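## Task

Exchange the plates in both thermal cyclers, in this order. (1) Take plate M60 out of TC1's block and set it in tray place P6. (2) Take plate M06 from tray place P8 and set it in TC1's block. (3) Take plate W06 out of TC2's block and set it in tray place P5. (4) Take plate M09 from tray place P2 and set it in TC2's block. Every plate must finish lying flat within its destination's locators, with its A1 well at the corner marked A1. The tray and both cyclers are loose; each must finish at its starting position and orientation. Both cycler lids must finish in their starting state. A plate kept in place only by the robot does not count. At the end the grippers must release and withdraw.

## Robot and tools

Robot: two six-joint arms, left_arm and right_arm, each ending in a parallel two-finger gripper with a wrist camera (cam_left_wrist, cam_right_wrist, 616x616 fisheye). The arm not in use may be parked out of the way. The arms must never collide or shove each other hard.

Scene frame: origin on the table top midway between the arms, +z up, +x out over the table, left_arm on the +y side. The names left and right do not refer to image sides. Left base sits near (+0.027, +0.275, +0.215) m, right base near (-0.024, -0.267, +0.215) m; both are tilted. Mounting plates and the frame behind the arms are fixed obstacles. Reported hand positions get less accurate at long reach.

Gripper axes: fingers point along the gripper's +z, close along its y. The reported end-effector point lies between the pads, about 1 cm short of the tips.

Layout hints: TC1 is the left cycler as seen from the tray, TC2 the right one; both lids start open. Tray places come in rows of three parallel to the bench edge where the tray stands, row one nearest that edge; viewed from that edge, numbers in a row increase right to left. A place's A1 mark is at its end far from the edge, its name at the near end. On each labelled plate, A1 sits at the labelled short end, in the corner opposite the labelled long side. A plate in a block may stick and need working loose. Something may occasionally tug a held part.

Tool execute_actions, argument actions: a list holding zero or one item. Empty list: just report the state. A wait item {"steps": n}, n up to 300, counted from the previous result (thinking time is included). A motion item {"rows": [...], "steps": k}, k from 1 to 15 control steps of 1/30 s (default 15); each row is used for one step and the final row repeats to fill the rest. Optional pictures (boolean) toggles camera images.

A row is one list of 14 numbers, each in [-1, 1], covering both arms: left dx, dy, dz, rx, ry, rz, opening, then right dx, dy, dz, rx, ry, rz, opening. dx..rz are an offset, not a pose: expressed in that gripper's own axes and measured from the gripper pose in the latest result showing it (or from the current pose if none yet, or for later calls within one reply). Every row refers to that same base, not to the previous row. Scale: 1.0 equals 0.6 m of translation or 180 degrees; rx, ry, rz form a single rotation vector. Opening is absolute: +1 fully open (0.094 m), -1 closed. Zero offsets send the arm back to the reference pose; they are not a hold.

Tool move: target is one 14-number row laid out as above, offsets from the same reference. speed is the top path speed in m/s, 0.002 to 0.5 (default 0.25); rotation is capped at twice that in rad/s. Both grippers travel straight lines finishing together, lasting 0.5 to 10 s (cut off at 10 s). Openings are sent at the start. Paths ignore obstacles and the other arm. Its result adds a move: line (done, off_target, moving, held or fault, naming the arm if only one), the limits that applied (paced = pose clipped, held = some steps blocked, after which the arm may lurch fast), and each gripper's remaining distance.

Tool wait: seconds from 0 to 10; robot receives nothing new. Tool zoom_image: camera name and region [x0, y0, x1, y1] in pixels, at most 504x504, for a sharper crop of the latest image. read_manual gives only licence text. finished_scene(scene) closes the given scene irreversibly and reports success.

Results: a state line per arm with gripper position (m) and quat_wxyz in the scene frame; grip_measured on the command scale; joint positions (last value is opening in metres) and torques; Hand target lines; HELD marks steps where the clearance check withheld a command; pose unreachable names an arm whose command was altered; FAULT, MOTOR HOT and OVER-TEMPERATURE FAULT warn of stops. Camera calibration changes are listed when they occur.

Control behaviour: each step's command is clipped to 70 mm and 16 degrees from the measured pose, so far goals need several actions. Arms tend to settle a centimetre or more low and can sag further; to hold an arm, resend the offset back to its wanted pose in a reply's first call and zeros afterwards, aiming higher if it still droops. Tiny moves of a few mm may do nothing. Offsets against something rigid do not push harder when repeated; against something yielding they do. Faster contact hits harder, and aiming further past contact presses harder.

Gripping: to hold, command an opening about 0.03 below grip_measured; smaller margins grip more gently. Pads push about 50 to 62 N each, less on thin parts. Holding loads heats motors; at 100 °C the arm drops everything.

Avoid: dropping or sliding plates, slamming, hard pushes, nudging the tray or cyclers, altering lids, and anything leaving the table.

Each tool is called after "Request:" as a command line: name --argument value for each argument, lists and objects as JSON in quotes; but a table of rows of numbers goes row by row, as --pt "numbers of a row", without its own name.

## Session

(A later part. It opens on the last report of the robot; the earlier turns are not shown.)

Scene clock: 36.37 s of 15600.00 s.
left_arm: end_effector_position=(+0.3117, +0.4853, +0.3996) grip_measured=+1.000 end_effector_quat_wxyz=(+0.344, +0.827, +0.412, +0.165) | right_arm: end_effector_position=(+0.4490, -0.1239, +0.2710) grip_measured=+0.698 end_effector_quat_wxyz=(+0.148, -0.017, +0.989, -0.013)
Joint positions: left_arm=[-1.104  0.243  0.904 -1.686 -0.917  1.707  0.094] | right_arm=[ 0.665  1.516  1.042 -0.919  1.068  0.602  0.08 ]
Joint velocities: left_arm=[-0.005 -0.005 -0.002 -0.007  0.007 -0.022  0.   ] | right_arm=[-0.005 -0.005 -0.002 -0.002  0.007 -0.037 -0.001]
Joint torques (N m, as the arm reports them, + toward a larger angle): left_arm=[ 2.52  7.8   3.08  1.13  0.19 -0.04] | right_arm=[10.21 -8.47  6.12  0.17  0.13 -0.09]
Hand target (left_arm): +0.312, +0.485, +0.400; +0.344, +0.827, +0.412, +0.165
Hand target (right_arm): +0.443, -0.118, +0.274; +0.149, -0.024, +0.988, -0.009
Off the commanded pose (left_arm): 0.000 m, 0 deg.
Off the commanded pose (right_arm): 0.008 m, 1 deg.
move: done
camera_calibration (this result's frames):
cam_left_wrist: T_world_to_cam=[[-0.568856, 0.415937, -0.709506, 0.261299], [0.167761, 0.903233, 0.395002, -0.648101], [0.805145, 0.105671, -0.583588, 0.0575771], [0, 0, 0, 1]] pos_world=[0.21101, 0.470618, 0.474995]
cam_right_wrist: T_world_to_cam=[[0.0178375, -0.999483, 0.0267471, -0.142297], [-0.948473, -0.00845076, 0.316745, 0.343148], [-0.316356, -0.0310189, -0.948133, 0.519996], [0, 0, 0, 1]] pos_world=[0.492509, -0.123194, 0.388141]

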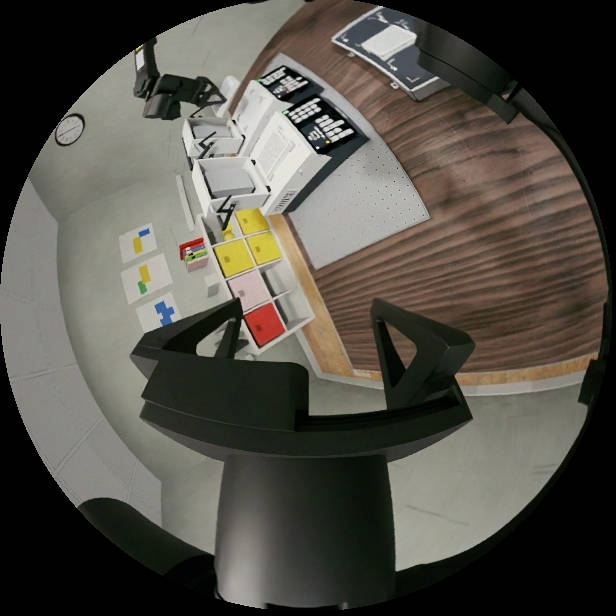

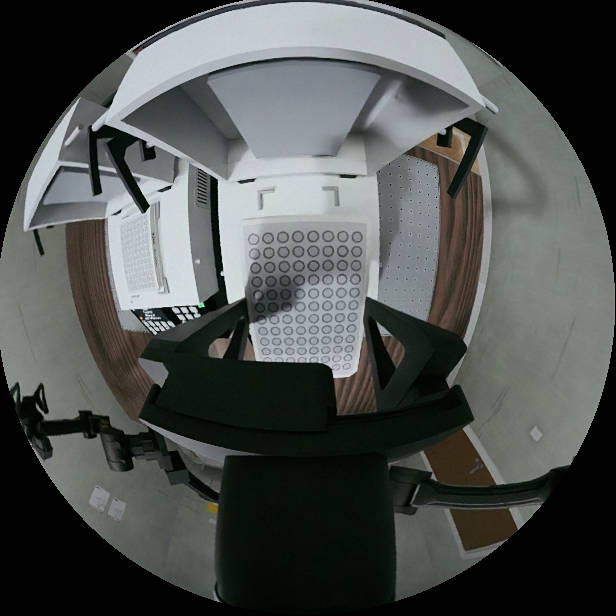

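Request:
move --target '[0,0,0,0,0,0,1,0.56,0,-0.17,-0.147,0,-0.478,0.4]'

Request:
move --target '[0,0,0,0,0,0,1,0,0,0,-0.147,0,-0.478,0.4]'

Scene clock: 41.30 s of 15600.00 s.
left_arm: end_effector_position=(+0.3117, +0.4853, +0.3996) grip_measured=+1.000 end_effector_quat_wxyz=(+0.344, +0.827, +0.412, +0.165) | right_arm: end_effector_position=(+0.1010, -0.1237, +0.2750) grip_measured=+0.698 end_effector_quat_wxyz=(+0.099, -0.700, +0.700, +0.102)
Joint positions: left_arm=[-1.104  0.243  0.904 -1.686 -0.917  1.707  0.094] | right_arm=[ 1.327  1.354  0.485 -1.059  0.556 -0.038  0.08 ]
Joint velocities: left_arm=[ 0.015  0.005  0.002  0.007 -0.022  0.051  0.   ] | right_arm=[-0.005  0.005  0.002  0.002  0.051  0.037 -0.001]
Joint torques (N m, as the arm reports them, + toward a larger angle): left_arm=[ 2.38  7.72  3.13  1.1   0.2  -0.07] | right_arm=[ 3.78 -1.75  7.62  0.41 -0.04 -0.17]
Hand target (left_arm): +0.312, +0.485, +0.400; +0.344, +0.827, +0.412, +0.165
Hand target (right_arm): +0.097, -0.128, +0.271; -0.096, +0.711, -0.690, -0.096
Off the commanded pose (left_arm): 0.000 m, 0 deg.
Off the commanded pose (right_arm): 0.012 m, 2 deg.
move: off_target (right_arm)
camera_calibration (this result's frames):
cam_left_wrist: T_world_to_cam=[[-0.568856, 0.415937, -0.709506, 0.261299], [0.167761, 0.903233, 0.395002, -0.648101], [0.805145, 0.105671, -0.583588, 0.0575771], [0, 0, 0, 1]] pos_world=[0.21101, 0.470618, 0.474995]
cam_right_wrist: T_world_to_cam=[[0.999901, -0.0114536, -0.0081148, -0.103394], [-0.00815285, -0.944475, 0.328481, -0.202207], [-0.0114265, -0.328383, -0.944476, 0.34517], [0, 0, 0, 1]] pos_world=[0.105679, -0.0788158, 0.391586]

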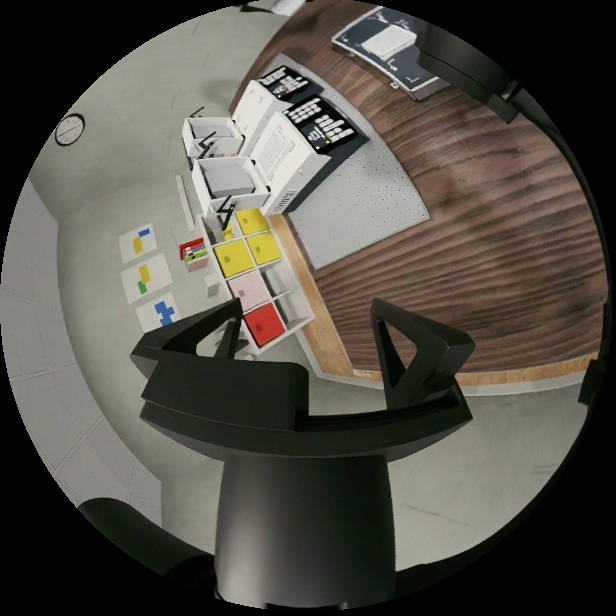

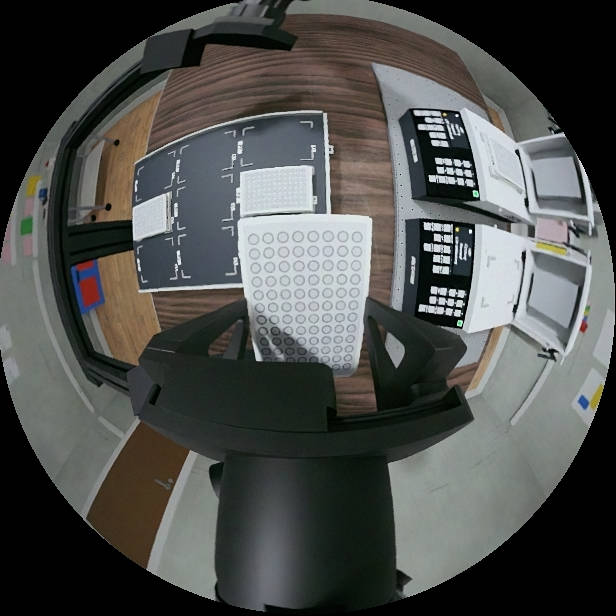

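Scene clock: 45.00 s of 15600.00 s.
left_arm: end_effector_position=(+0.3117, +0.4853, +0.3996) grip_measured=+1.000 end_effector_quat_wxyz=(+0.344, +0.827, +0.412, +0.165) | right_arm: end_effector_position=(+0.0888, -0.1392, +0.2624) grip_measured=+0.698 end_effector_quat_wxyz=(+0.017, +0.989, +0.009, -0.147)
Joint positions: left_arm=[-1.104  0.243  0.904 -1.686 -0.917  1.707  0.094] | right_arm=[ 1.165  1.56   0.612 -1.271  0.351 -1.585  0.08 ]
Joint velocities: left_arm=[-0.015  0.005  0.002  0.022  0.022  0.007  0.   ] | right_arm=[-0.015 -0.005  0.007  0.007 -0.007  0.066  0.   ]
Joint torques (N m, as the arm reports them, + toward a larger angle): left_arm=[ 2.49  7.97  3.08  1.25  0.17 -0.08] | right_arm=[ 3.39 -3.5  10.97 -0.39 -0.32 -0.2 ]
Hand target (left_arm): +0.312, +0.485, +0.400; +0.344, +0.827, +0.412, +0.165
Hand target (right_arm): +0.101, -0.124, +0.274; +0.004, +0.988, -0.000, -0.153
Off the commanded pose (left_arm): 0.000 m, 0 deg.
Off the commanded pose (right_arm): 0.023 m, 2 deg.
move: off_target (right_arm)
camera_calibration (this result's frames):
cam_left_wrist: T_world_to_cam=[[-0.568856, 0.415937, -0.709506, 0.261299], [0.167761, 0.903233, 0.395002, -0.648101], [0.805145, 0.105671, -0.583588, 0.0575771], [0, 0, 0, 1]] pos_world=[0.21101, 0.470618, 0.474995]
cam_right_wrist: T_world_to_cam=[[-0.010773, 0.999335, -0.0348246, 0.146023], [0.94751, 0.0213312, 0.319013, -0.160697], [0.319543, -0.0295599, -0.94711, 0.340966], [0, 0, 0, 1]] pos_world=[0.0448817, -0.132419, 0.379282]

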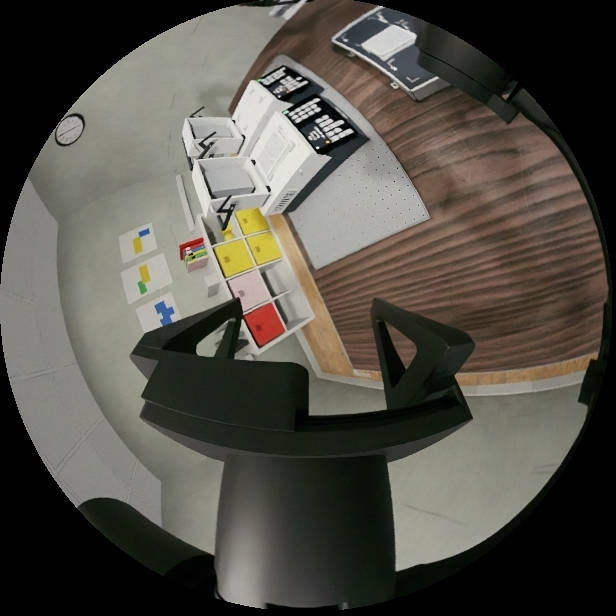

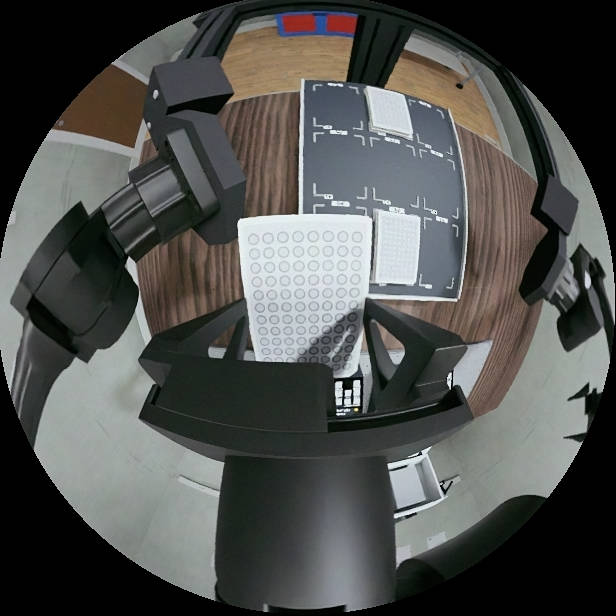

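Request:
move --target '[0,0,0,0,0,0,1,-0.245,-0.1,0.283,0,0,0,0.4]' --speed 0.15

Scene clock: 48.77 s of 15600.00 s.
left_arm: end_effector_position=(+0.3117, +0.4853, +0.3996) grip_measured=+1.000 end_effector_quat_wxyz=(+0.344, +0.827, +0.412, +0.165) | right_arm: end_effector_position=(-0.0986, -0.1033, +0.1322) grip_measured=+0.698 end_effector_quat_wxyz=(+0.037, +0.989, +0.016, -0.142)
Joint positions: left_arm=[-1.104  0.243  0.904 -1.686 -0.917  1.707  0.094] | right_arm=[ 1.568  2.315  0.507 -0.526  0.09  -1.269  0.08 ]
Joint velocities: left_arm=[ 0.005 -0.024  0.012 -0.012  0.051 -0.022  0.   ] | right_arm=[-0.005 -0.015 -0.007 -0.002 -0.022 -0.022 -0.   ]
Joint torques (N m, as the arm reports them, + toward a larger angle): left_arm=[ 1.98  8.05  3.1   1.18  0.18 -0.06] | right_arm=[ 3.99 -8.3   6.9   0.74 -0.3  -0.05]
Hand target (left_arm): +0.312, +0.485, +0.400; +0.344, +0.827, +0.412, +0.165
Hand target (right_arm): -0.104, -0.085, +0.139; +0.018, +0.989, +0.009, -0.147
Off the commanded pose (left_arm): 0.000 m, 0 deg.
Off the commanded pose (right_arm): 0.018 m, 2 deg.
move: off_target (right_arm)
camera_calibration (this result's frames):
cam_left_wrist: T_world_to_cam=[[-0.568856, 0.415937, -0.709506, 0.261299], [0.167761, 0.903233, 0.395002, -0.648101], [0.805145, 0.105671, -0.583588, 0.0575771], [0, 0, 0, 1]] pos_world=[0.21101, 0.470618, 0.474995]
cam_right_wrist: T_world_to_cam=[[-0.0300961, 0.996924, -0.0723661, 0.106308], [0.943442, 0.0522469, 0.327394, 0.0592835], [0.330168, -0.05842, -0.942113, 0.275962], [0, 0, 0, 1]] pos_world=[-0.143845, -0.0929564, 0.248271]

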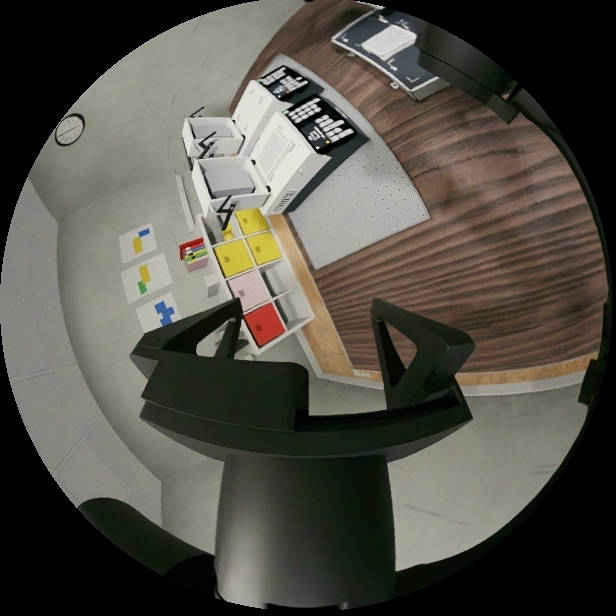

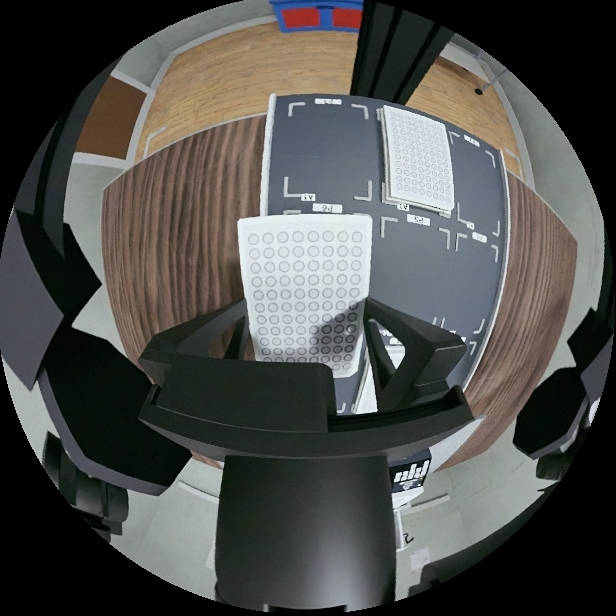

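Request:
move --target '[0,0,0,0,0,0,1,0.015,-0.06,0.05,0.02,0,0,0.4]' --speed 0.06

Scene clock: 50.47 s of 15600.00 s.
left_arm: end_effector_position=(+0.3117, +0.4853, +0.3996) grip_measured=+1.000 end_effector_quat_wxyz=(+0.344, +0.827, +0.412, +0.165) | right_arm: end_effector_position=(-0.0961, -0.0896, +0.0968) grip_measured=+0.698 end_effector_quat_wxyz=(+0.020, +0.991, +0.017, -0.135)
Joint positions: left_arm=[-1.104  0.243  0.904 -1.686 -0.917  1.707  0.094] | right_arm=[ 1.477  2.435  0.508 -0.369  0.175 -1.346  0.08 ]
Joint velocities: left_arm=[-0.005 -0.015 -0.007  0.017 -0.037  0.022  0.   ] | right_arm=[-0.015  0.005  0.012 -0.012  0.007  0.022  0.   ]
Joint torques (N m, as the arm reports them, + toward a larger angle): left_arm=[ 2.28  8.11  3.03  1.15  0.2  -0.06] | right_arm=[ 3.01 -8.03  5.61  0.84 -0.1  -0.19]
Hand target (left_arm): +0.312, +0.485, +0.400; +0.344, +0.827, +0.412, +0.165
Hand target (right_arm): -0.099, -0.070, +0.099; +0.006, +0.990, +0.012, -0.142
Off the commanded pose (left_arm): 0.000 m, 0 deg.
Off the commanded pose (right_arm): 0.020 m, 2 deg.
move: off_target (right_arm)
camera_calibration (this result's frames):
cam_left_wrist: T_world_to_cam=[[-0.568856, 0.415937, -0.709506, 0.261299], [0.167761, 0.903233, 0.395002, -0.648101], [0.805145, 0.105671, -0.583588, 0.0575771], [0, 0, 0, 1]] pos_world=[0.21101, 0.470618, 0.474995]
cam_right_wrist: T_world_to_cam=[[-0.026216, 0.998907, -0.0386882, 0.0875143], [0.938892, 0.0378914, 0.34212, 0.0647202], [0.343212, -0.0273551, -0.938859, 0.246271], [0, 0, 0, 1]] pos_world=[-0.142994, -0.0831342, 0.212458]

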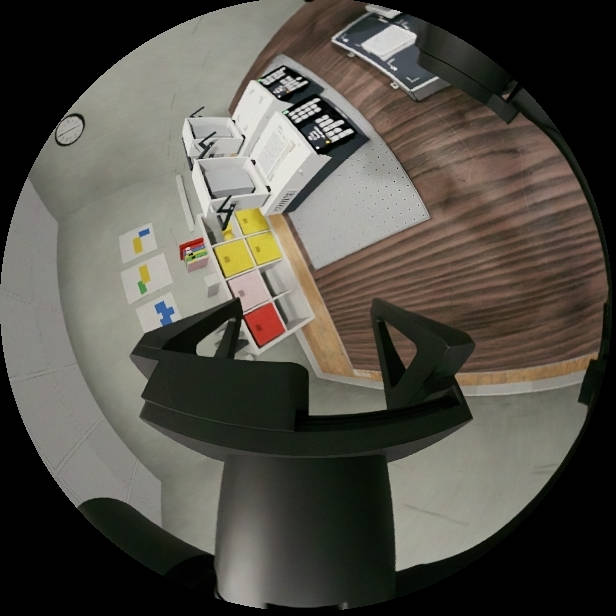

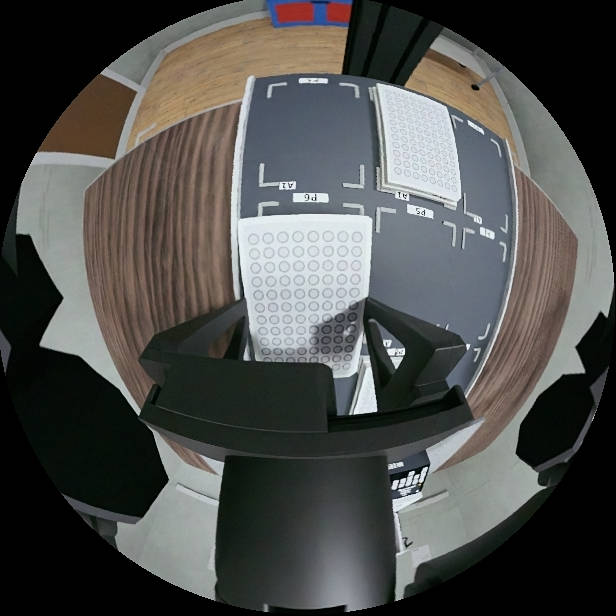

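Request:
move --target '[0,0,0,0,0,0,1,-0.008,-0.035,0.025,0,0,0,0.4]' --speed 0.04

Scene clock: 52.10 s of 15600.00 s.
left_arm: end_effector_position=(+0.3117, +0.4853, +0.3996) grip_measured=+1.000 end_effector_quat_wxyz=(+0.344, +0.827, +0.412, +0.165) | right_arm: end_effector_position=(-0.1028, -0.0828, +0.0838) grip_measured=+0.698 end_effector_quat_wxyz=(+0.028, +0.991, +0.022, -0.129)
Joint positions: left_arm=[-1.104  0.243  0.904 -1.686 -0.917  1.707  0.094] | right_arm=[ 1.477  2.507  0.543 -0.352  0.184 -1.35   0.08 ]
Joint velocities: left_arm=[-0.015  0.005 -0.022 -0.017 -0.037 -0.051  0.   ] | right_arm=[-0.005 -0.015 -0.002 -0.002 -0.007  0.051 -0.001]
Joint torques (N m, as the arm reports them, + toward a larger angle): left_arm=[ 2.33  7.99  3.09  1.16  0.16 -0.04] | right_arm=[ 2.73 -8.58  5.    0.8  -0.09 -0.22]
Hand target (left_arm): +0.312, +0.485, +0.400; +0.344, +0.827, +0.412, +0.165
Hand target (right_arm): -0.105, -0.070, +0.083; +0.021, +0.991, +0.017, -0.135
Off the commanded pose (left_arm): 0.000 m, 0 deg.
Off the commanded pose (right_arm): 0.014 m, 1 deg.
move: off_target (right_arm)
camera_calibration (this result's frames):
cam_left_wrist: T_world_to_cam=[[-0.568856, 0.415937, -0.709506, 0.261299], [0.167761, 0.903233, 0.395002, -0.648101], [0.805145, 0.105671, -0.583588, 0.0575771], [0, 0, 0, 1]] pos_world=[0.21101, 0.470618, 0.474995]
cam_right_wrist: T_world_to_cam=[[-0.0374222, 0.997919, -0.0525035, 0.0799227], [0.934023, 0.0536072, 0.353167, 0.0750808], [0.355247, -0.0358232, -0.934086, 0.236694], [0, 0, 0, 1]] pos_world=[-0.151221, -0.0753022, 0.198773]

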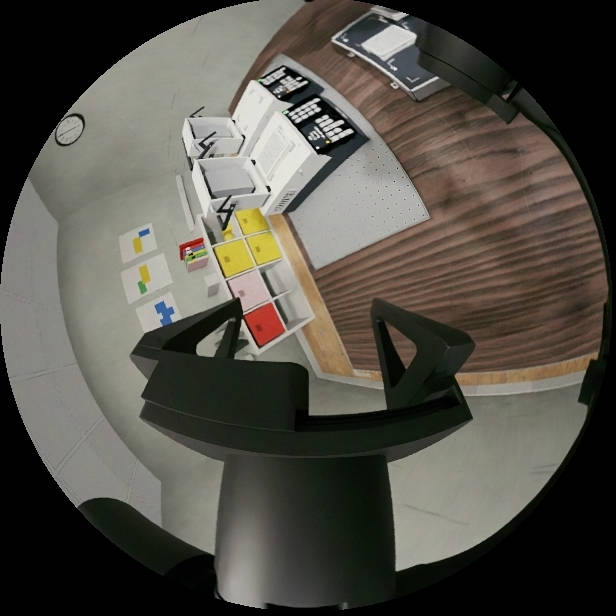

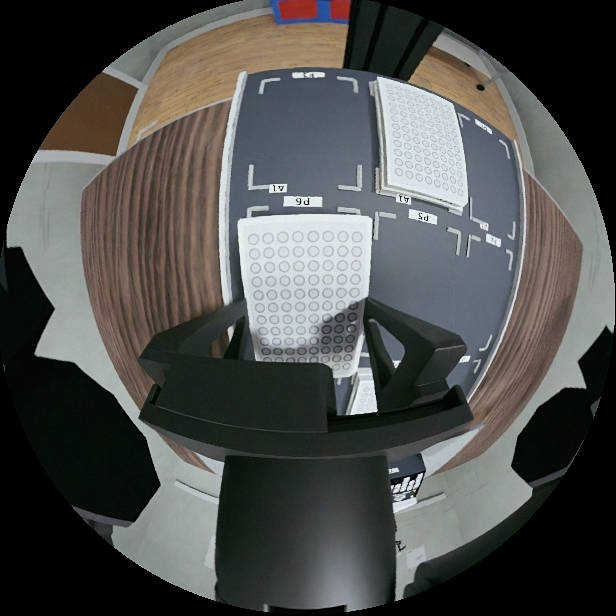

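Request:
move --target '[0,0,0,0,0,0,1,-0.006,-0.01,0.012,0,0,0,0.4]' --speed 0.04

Request:
move --target '[0,0,0,0,0,0,1,0,0,0,0,0,0,1]'

Request:
move --target '[0,0,0,0,0,0,1,0,-0.01,-0.1,0,0,0,1]' --speed 0.05

Request:
zoom_image --camera "cam_right_wrist" --region '[180,130,440,400]'

Scene clock: 54.03 s of 15600.00 s.
left_arm: end_effector_position=(+0.3117, +0.4853, +0.3996) grip_measured=+1.000 end_effector_quat_wxyz=(+0.344, +0.827, +0.412, +0.165) | right_arm: end_effector_position=(-0.1044, -0.0880, +0.0776) grip_measured=+0.698 end_effector_quat_wxyz=(+0.037, +0.991, +0.025, -0.126)
Joint positions: left_arm=[-1.104  0.243  0.904 -1.686 -0.917  1.707  0.094] | right_arm=[ 1.477  2.532  0.543 -0.346  0.184 -1.35   0.08 ]
Joint velocities: left_arm=[-0.005 -0.015 -0.007  0.012 -0.066  0.007  0.   ] | right_arm=[-0.005 -0.005  0.007  0.002 -0.066 -0.007  0.   ]
Joint torques (N m, as the arm reports them, + toward a larger angle): left_arm=[ 2.63  7.73  3.11  1.16  0.18 -0.06] | right_arm=[ 4.24 -9.11  4.32  0.83 -0.29 -0.11]
Hand target (left_arm): +0.312, +0.485, +0.400; +0.344, +0.827, +0.412, +0.165
Hand target (right_arm): -0.108, -0.077, +0.078; +0.028, +0.991, +0.021, -0.129
Off the commanded pose (left_arm): 0.000 m, 0 deg.
Off the commanded pose (right_arm): 0.011 m, 1 deg.
move: off_target (right_arm)
camera_calibration (this result's frames):
cam_left_wrist: T_world_to_cam=[[-0.568856, 0.415937, -0.709506, 0.261299], [0.167761, 0.903233, 0.395002, -0.648101], [0.805145, 0.105671, -0.583588, 0.0575771], [0, 0, 0, 1]] pos_world=[0.21101, 0.470618, 0.474995]
cam_right_wrist: T_world_to_cam=[[-0.0453729, 0.996568, -0.0692325, 0.0851444], [0.931913, 0.0671889, 0.356405, 0.0797487], [0.359833, -0.0483475, -0.931763, 0.23055], [0, 0, 0, 1]] pos_world=[-0.153415, -0.0790639, 0.19229]

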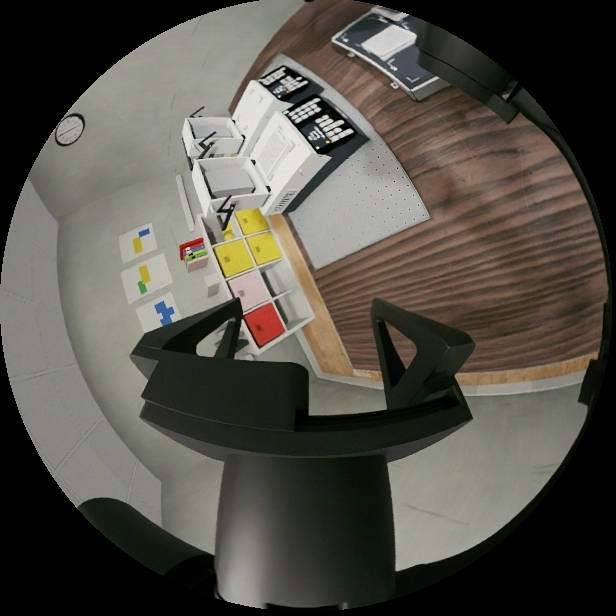

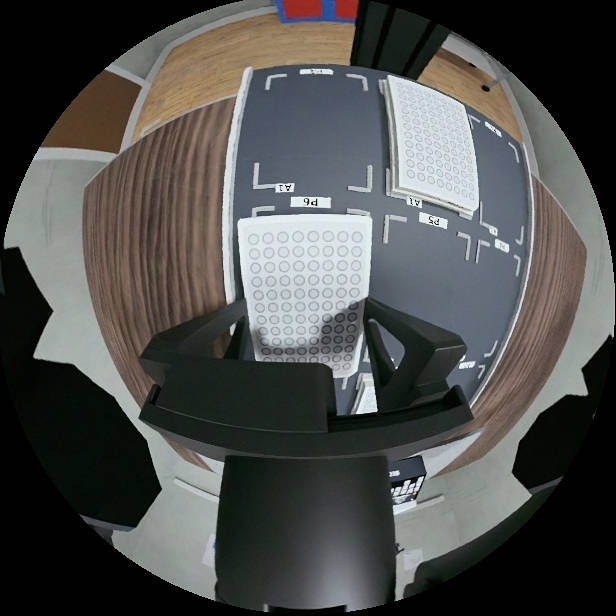

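Scene clock: 54.53 s of 15600.00 s.
left_arm: end_effector_position=(+0.3117, +0.4853, +0.3996) grip_measured=+1.000 end_effector_quat_wxyz=(+0.344, +0.827, +0.412, +0.165) | right_arm: end_effector_position=(-0.1044, -0.0880, +0.0776) grip_measured=+1.000 end_effector_quat_wxyz=(+0.037, +0.991, +0.025, -0.126)
Joint positions: left_arm=[-1.104  0.243  0.904 -1.686 -0.917  1.707  0.094] | right_arm=[ 1.477  2.532  0.543 -0.346  0.184 -1.35   0.094]
Joint velocities: left_arm=[-0.005 -0.005 -0.007 -0.017 -0.022  0.022  0.   ] | right_arm=[-0.005  0.005 -0.002  0.002  0.007  0.037  0.   ]
Joint torques (N m, as the arm reports them, + toward a larger angle): left_arm=[ 2.5   8.01  3.14  1.24  0.17 -0.06] | right_arm=[ 3.95 -9.48  2.99  0.23 -0.19 -0.14]
Hand target (left_arm): +0.312, +0.485, +0.400; +0.344, +0.827, +0.412, +0.165
Hand target (right_arm): -0.104, -0.088, +0.078; +0.037, +0.991, +0.025, -0.126
Off the commanded pose (left_arm): 0.000 m, 0 deg.
Off the commanded pose (right_arm): 0.000 m, 0 deg.
move: done
camera_calibration (this result's frames):
cam_left_wrist: T_world_to_cam=[[-0.568856, 0.415937, -0.709506, 0.261299], [0.167761, 0.903233, 0.395002, -0.648101], [0.805145, 0.105671, -0.583588, 0.0575771], [0, 0, 0, 1]] pos_world=[0.21101, 0.470618, 0.474995]
cam_right_wrist: T_world_to_cam=[[-0.0453729, 0.996568, -0.0692325, 0.0851444], [0.931913, 0.0671889, 0.356405, 0.0797487], [0.359833, -0.0483475, -0.931763, 0.23055], [0, 0, 0, 1]] pos_world=[-0.153415, -0.0790639, 0.19229]

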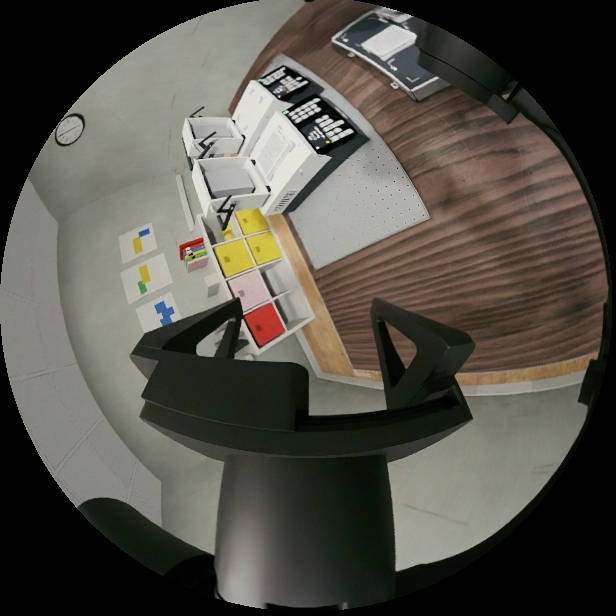

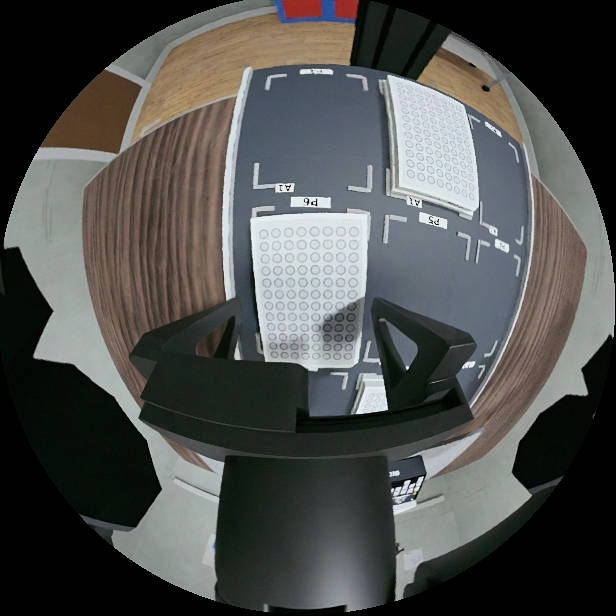

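Scene clock: 56.03 s of 15600.00 s.
left_arm: end_effector_position=(+0.3117, +0.4853, +0.3996) grip_measured=+1.000 end_effector_quat_wxyz=(+0.344, +0.827, +0.412, +0.165) | right_arm: end_effector_position=(-0.0860, -0.0958, +0.1276) grip_measured=+1.000 end_effector_quat_wxyz=(+0.053, +0.990, +0.028, -0.126)
Joint positions: left_arm=[-1.104  0.243  0.904 -1.686 -0.917  1.707  0.094] | right_arm=[ 1.509  2.339  0.543 -0.575  0.154 -1.325  0.094]
Joint velocities: left_arm=[-0.005 -0.005 -0.002 -0.012 -0.007  0.081  0.   ] | right_arm=[-0.015 -0.005 -0.007 -0.002 -0.007  0.066  0.   ]
Joint torques (N m, as the arm reports them, + toward a larger angle): left_arm=[ 2.3   8.13  3.1   1.16  0.18 -0.04] | right_arm=[ 4.94 -8.87  7.04 -0.23 -0.29 -0.08]
Hand target (left_arm): +0.312, +0.485, +0.400; +0.344, +0.827, +0.412, +0.165
Hand target (right_arm): -0.090, -0.078, +0.136; +0.037, +0.991, +0.025, -0.127
Off the commanded pose (left_arm): 0.000 m, 0 deg.
Off the commanded pose (right_arm): 0.020 m, 2 deg.
move: off_target (right_arm)
camera_calibration (this result's frames):
cam_left_wrist: T_world_to_cam=[[-0.568856, 0.415937, -0.709506, 0.261299], [0.167761, 0.903233, 0.395002, -0.648101], [0.805145, 0.105671, -0.583588, 0.0575771], [0, 0, 0, 1]] pos_world=[0.21101, 0.470618, 0.474995]
cam_right_wrist: T_world_to_cam=[[-0.0570293, 0.993396, -0.099564, 0.0997488], [0.930615, 0.0890067, 0.355013, 0.0473962], [0.36153, -0.0724096, -0.929545, 0.26762], [0, 0, 0, 1]] pos_world=[-0.135172, -0.0839303, 0.24187]

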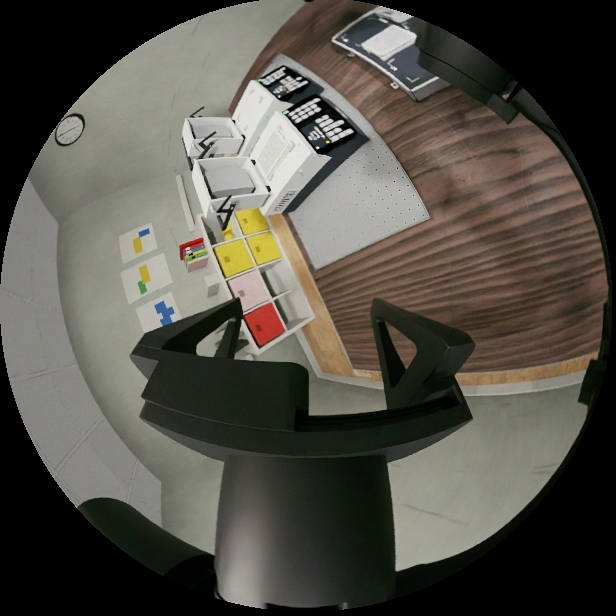

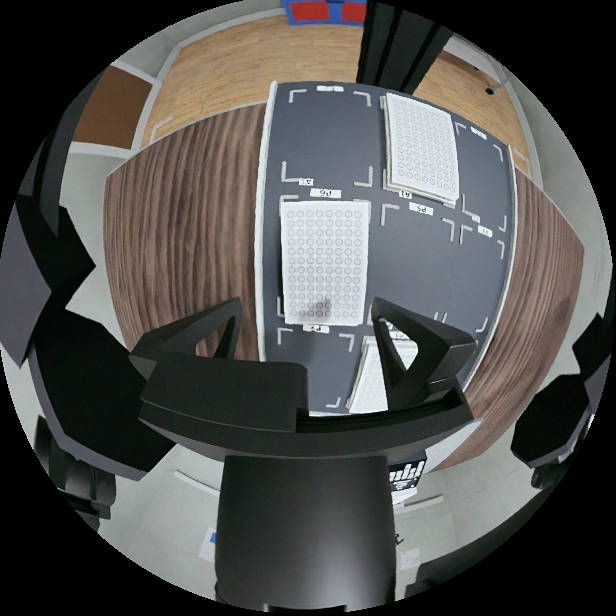

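Region (180, 130, 440, 400) of cam_right_wrist's 616x616 image, scaled by 1.867, with more detail than that image has; it fills the left 485 columns of this view, and the rest is white.

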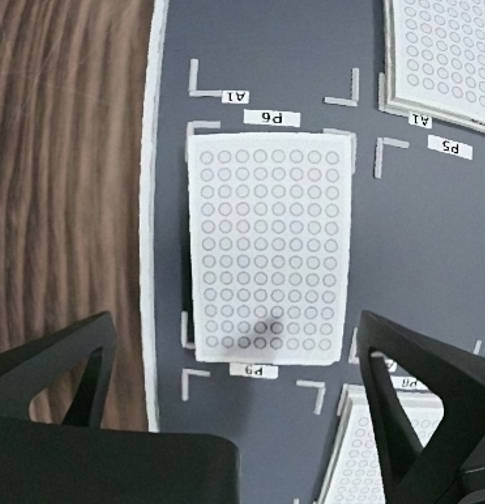

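Request:
execute_actions --actions '[]'

Scene clock: 58.83 s of 15600.00 s.
left_arm: end_effector_position=(+0.3117, +0.4853, +0.3996) grip_measured=+1.000 end_effector_quat_wxyz=(+0.344, +0.827, +0.412, +0.165) | right_arm: end_effector_position=(-0.0859, -0.0959, +0.1276) grip_measured=+1.000 end_effector_quat_wxyz=(+0.053, +0.990, +0.028, -0.126)
Joint positions: left_arm=[-1.104  0.243  0.904 -1.686 -0.917  1.707  0.094] | right_arm=[ 1.509  2.339  0.543 -0.575  0.154 -1.324  0.094]
Joint velocities: left_arm=[-0.005 -0.005 -0.002 -0.012  0.007 -0.007  0.   ] | right_arm=[ 0.005 -0.015 -0.007 -0.007  0.007  0.007  0.   ]
Joint torques (N m, as the arm reports them, + toward a larger angle): left_arm=[ 2.32  7.65  3.16  1.27  0.17 -0.06] | right_arm=[ 4.92 -8.89  7.1  -0.28 -0.29 -0.07]
Hand target (left_arm): +0.312, +0.485, +0.400; +0.344, +0.827, +0.412, +0.165
Hand target (right_arm): -0.089, -0.078, +0.136; +0.037, +0.991, +0.025, -0.127
Off the commanded pose (left_arm): 0.000 m, 0 deg.
Off the commanded pose (right_arm): 0.020 m, 2 deg.
Steps of this call (steps 1 to 84: nothing new was sent). Readings (end_effector_position):
1: left_arm (+0.3117, +0.4853, +0.3996) | right_arm (-0.0860, -0.0958, +0.1276)
2: left_arm (+0.3117, +0.4853, +0.3996) | right_arm (-0.0860, -0.0958, +0.1276)
4: left_arm (+0.3117, +0.4853, +0.3996) | right_arm (-0.0859, -0.0959, +0.1276)
8: left_arm (+0.3117, +0.4853, +0.3996) | right_arm (-0.0859, -0.0959, +0.1276)
84: the state above
camera_calibration (this result's frames):
cam_left_wrist: T_world_to_cam=[[-0.568856, 0.415937, -0.709506, 0.261299], [0.167761, 0.903233, 0.395002, -0.648101], [0.805145, 0.105671, -0.583588, 0.0575771], [0, 0, 0, 1]] pos_world=[0.21101, 0.470618, 0.474995]
cam_right_wrist: T_world_to_cam=[[-0.0564376, 0.993376, -0.100092, 0.0999551], [0.9306, 0.0886546, 0.355139, 0.0473257], [0.36166, -0.0731023, -0.92944, 0.267538], [0, 0, 0, 1]] pos_world=[-0.135158, -0.083931, 0.241857]

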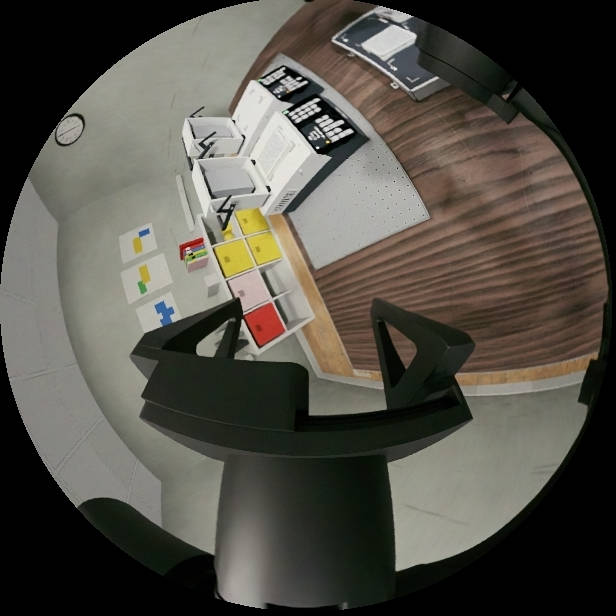

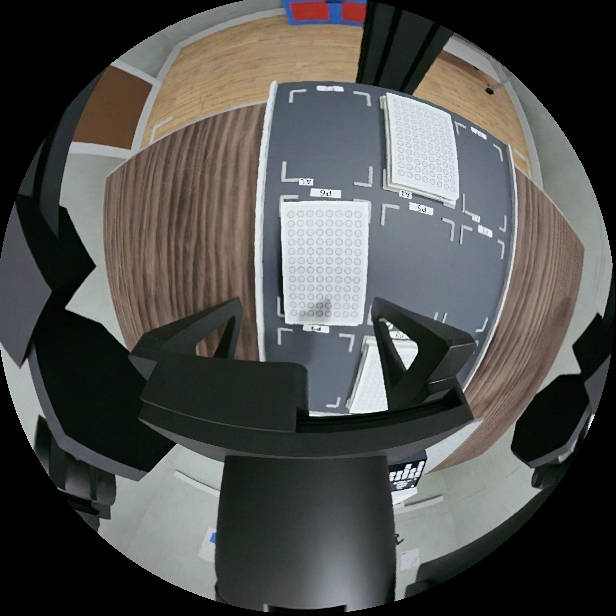

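Request:
move --target '[0,0,0,0,0,0,1, -0.005,-0.03,0.09,0,0,0,1]' --speed 0.1

Scene clock: 63.23 s of 15600.00 s.
left_arm: end_effector_position=(+0.3117, +0.4853, +0.3996) grip_measured=+1.000 end_effector_quat_wxyz=(+0.344, +0.827, +0.412, +0.165) | right_arm: end_effector_position=(-0.0998, -0.1009, +0.0747) grip_measured=+1.000 end_effector_quat_wxyz=(+0.065, +0.990, +0.034, -0.118)
Joint positions: left_arm=[-1.104  0.243  0.904 -1.686 -0.917  1.707  0.094] | right_arm=[ 1.466  2.545  0.547 -0.398  0.194 -1.358  0.094]
Joint velocities: left_arm=[ 0.005 -0.005 -0.007 -0.007 -0.081 -0.007  0.   ] | right_arm=[ 0.005 -0.015  0.002 -0.007 -0.007 -0.022  0.   ]
Joint torques (N m, as the arm reports them, + toward a larger angle): left_arm=[ 2.35  7.68  3.02  1.25  0.17 -0.06] | right_arm=[ 2.83 -8.75  4.74  0.86 -0.09 -0.27]
Hand target (left_arm): +0.312, +0.485, +0.400; +0.344, +0.827, +0.412, +0.165
Hand target (right_arm): -0.103, -0.084, +0.074; +0.053, +0.990, +0.028, -0.126
Off the commanded pose (left_arm): 0.000 m, 0 deg.
Off the commanded pose (right_arm): 0.017 m, 2 deg.
After step 90, 0.50 s passed at rest.
move: off_target (right_arm)
camera_calibration (this result's frames):
cam_left_wrist: T_world_to_cam=[[-0.568856, 0.415937, -0.709506, 0.261299], [0.167761, 0.903233, 0.395002, -0.648101], [0.805145, 0.105671, -0.583588, 0.0575771], [0, 0, 0, 1]] pos_world=[0.21101, 0.470618, 0.474995]
cam_right_wrist: T_world_to_cam=[[-0.0705694, 0.989801, -0.12375, 0.0988523], [0.923406, 0.111745, 0.367198, 0.0801891], [0.377281, -0.0883588, -0.921874, 0.22248], [0, 0, 0, 1]] pos_world=[-0.151009, -0.0871468, 0.187887]

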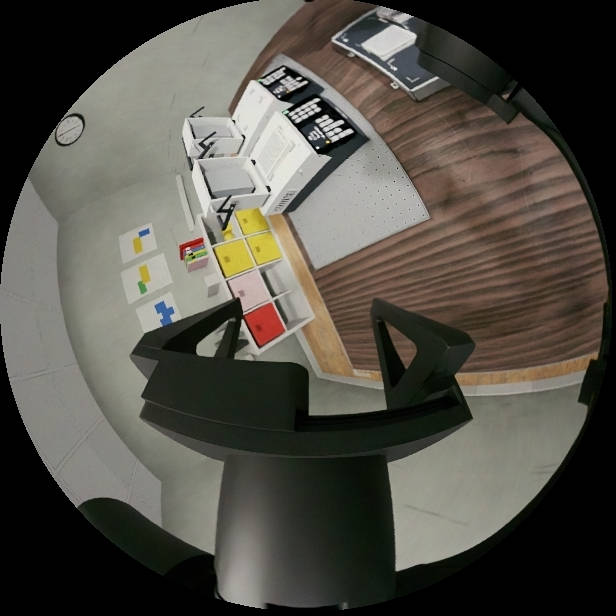

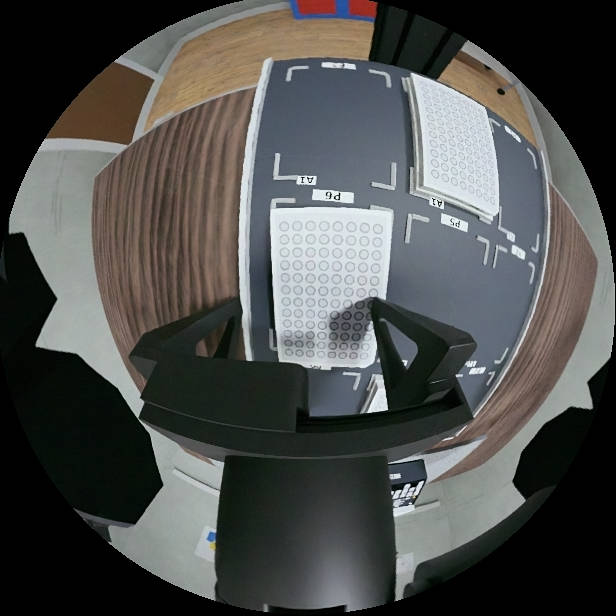

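Finger on plate. Lift and overshoot in y.

Request:
move --target '[0,0,0,0,0,0,1, 0,-0.06,-0.04,0,0,0,1]' --speed 0.1

Scene clock: 64.73 s of 15600.00 s.
left_arm: end_effector_position=(+0.3117, +0.4853, +0.3996) grip_measured=+1.000 end_effector_quat_wxyz=(+0.344, +0.827, +0.412, +0.165) | right_arm: end_effector_position=(-0.0973, -0.0723, +0.0907) grip_measured=+1.000 end_effector_quat_wxyz=(+0.070, +0.991, +0.038, -0.112)
Joint positions: left_arm=[-1.104  0.243  0.904 -1.686 -0.917  1.707  0.094] | right_arm=[ 1.466  2.523  0.631 -0.517  0.204 -1.361  0.094]
Joint velocities: left_arm=[-0.005  0.005 -0.007  0.002 -0.007 -0.007  0.   ] | right_arm=[-0.015  0.005 -0.017 -0.017 -0.037 -0.007  0.   ]
Joint torques (N m, as the arm reports them, + toward a larger angle): left_arm=[ 2.48  7.79  3.06  1.17  0.2  -0.08] | right_arm=[  3.06 -10.58   4.64  -0.39  -0.09  -0.22]
Hand target (left_arm): +0.312, +0.485, +0.400; +0.344, +0.827, +0.412, +0.165
Hand target (right_arm): -0.096, -0.062, +0.094; +0.065, +0.990, +0.034, -0.118
Off the commanded pose (left_arm): 0.000 m, 0 deg.
Off the commanded pose (right_arm): 0.011 m, 1 deg.
move: off_target (right_arm)
camera_calibration (this result's frames):
cam_left_wrist: T_world_to_cam=[[-0.568856, 0.415937, -0.709506, 0.261299], [0.167761, 0.903233, 0.395002, -0.648101], [0.805145, 0.105671, -0.583588, 0.0575771], [0, 0, 0, 1]] pos_world=[0.21101, 0.470618, 0.474995]
cam_right_wrist: T_world_to_cam=[[-0.0780013, 0.988229, -0.131606, 0.0725845], [0.917943, 0.122695, 0.377262, 0.0681768], [0.388969, -0.0913795, -0.916708, 0.239261], [0, 0, 0, 1]] pos_world=[-0.149986, -0.0582315, 0.203164]

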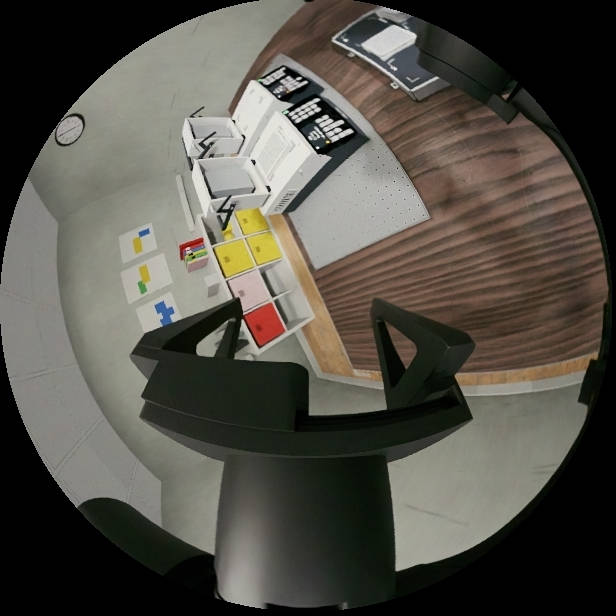

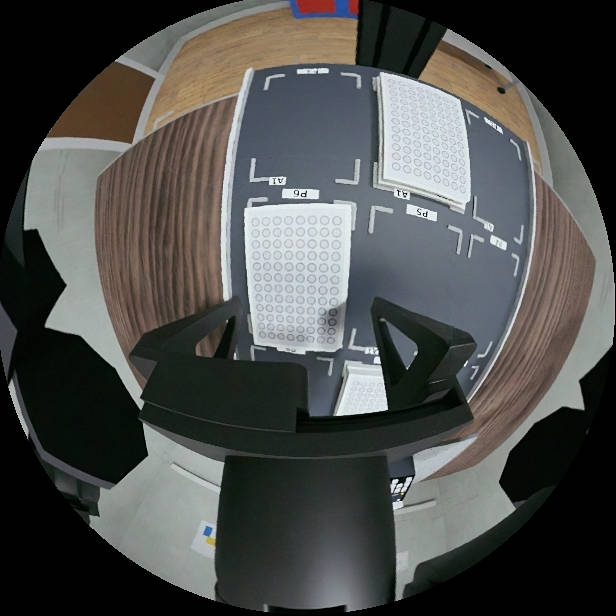

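The arm drifts −y; descend plainly, also correct roll tilt.

Request:
move --target '[0,0,0,0,0,0,1, 0,0,0.032,-0.03,0,0,1]' --speed 0.05

Scene clock: 66.50 s of 15600.00 s.
left_arm: end_effector_position=(+0.3117, +0.4853, +0.3996) grip_measured=+1.000 end_effector_quat_wxyz=(+0.344, +0.827, +0.412, +0.165) | right_arm: end_effector_position=(-0.1004, -0.0838, +0.0734) grip_measured=+1.000 end_effector_quat_wxyz=(+0.115, +0.987, +0.045, -0.106)
Joint positions: left_arm=[-1.104  0.243  0.904 -1.686 -0.917  1.707  0.094] | right_arm=[ 1.442  2.607  0.665 -0.558  0.211 -1.361  0.094]
Joint velocities: left_arm=[ 0.005 -0.005 -0.002 -0.017  0.037 -0.051  0.   ] | right_arm=[-0.015 -0.015 -0.012  0.007  0.007  0.007  0.   ]
Joint torques (N m, as the arm reports them, + toward a larger angle): left_arm=[ 2.9   8.27  3.2   1.16  0.19 -0.06] | right_arm=[ 2.93 -9.31  4.74 -0.64 -0.08 -0.22]
Hand target (left_arm): +0.312, +0.485, +0.400; +0.344, +0.827, +0.412, +0.165
Hand target (right_arm): -0.101, -0.075, +0.072; +0.116, +0.986, +0.043, -0.111
Off the commanded pose (left_arm): 0.000 m, 0 deg.
Off the commanded pose (right_arm): 0.009 m, 1 deg.
move: done
camera_calibration (this result's frames):
cam_left_wrist: T_world_to_cam=[[-0.568856, 0.415937, -0.709506, 0.261299], [0.167761, 0.903233, 0.395002, -0.648101], [0.805145, 0.105671, -0.583588, 0.0575771], [0, 0, 0, 1]] pos_world=[0.21101, 0.470618, 0.474995]
cam_right_wrist: T_world_to_cam=[[-0.101126, 0.970446, -0.219107, 0.0840683], [0.909202, 0.179557, 0.375647, 0.0828848], [0.403887, -0.161225, -0.90049, 0.218011], [0, 0, 0, 1]] pos_world=[-0.154909, -0.0613174, 0.183601]

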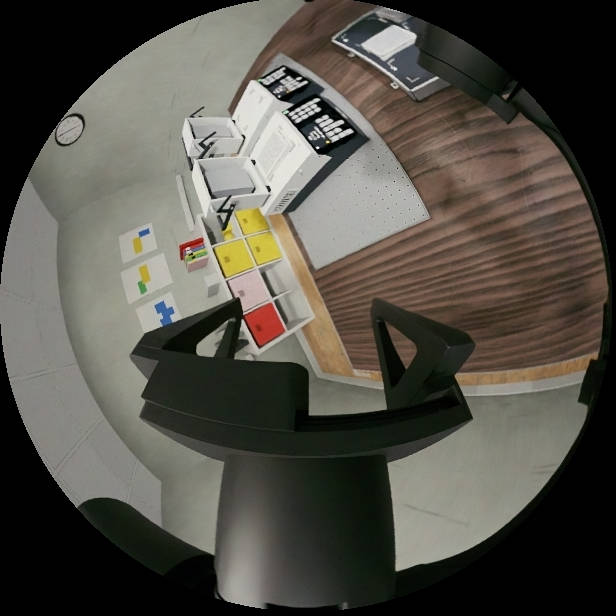

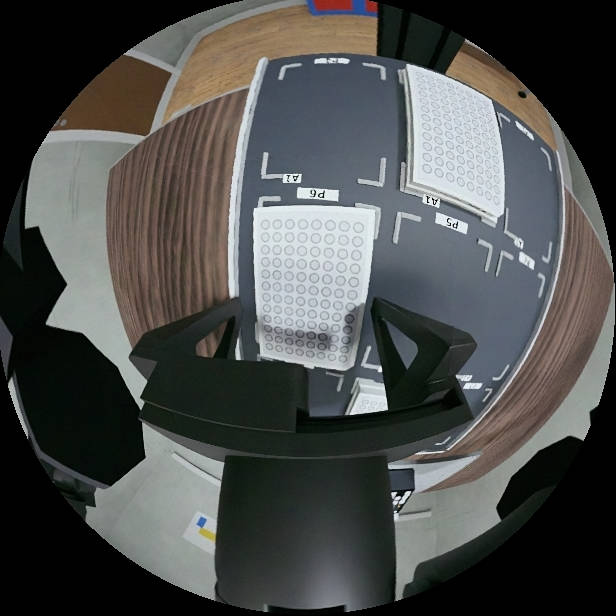

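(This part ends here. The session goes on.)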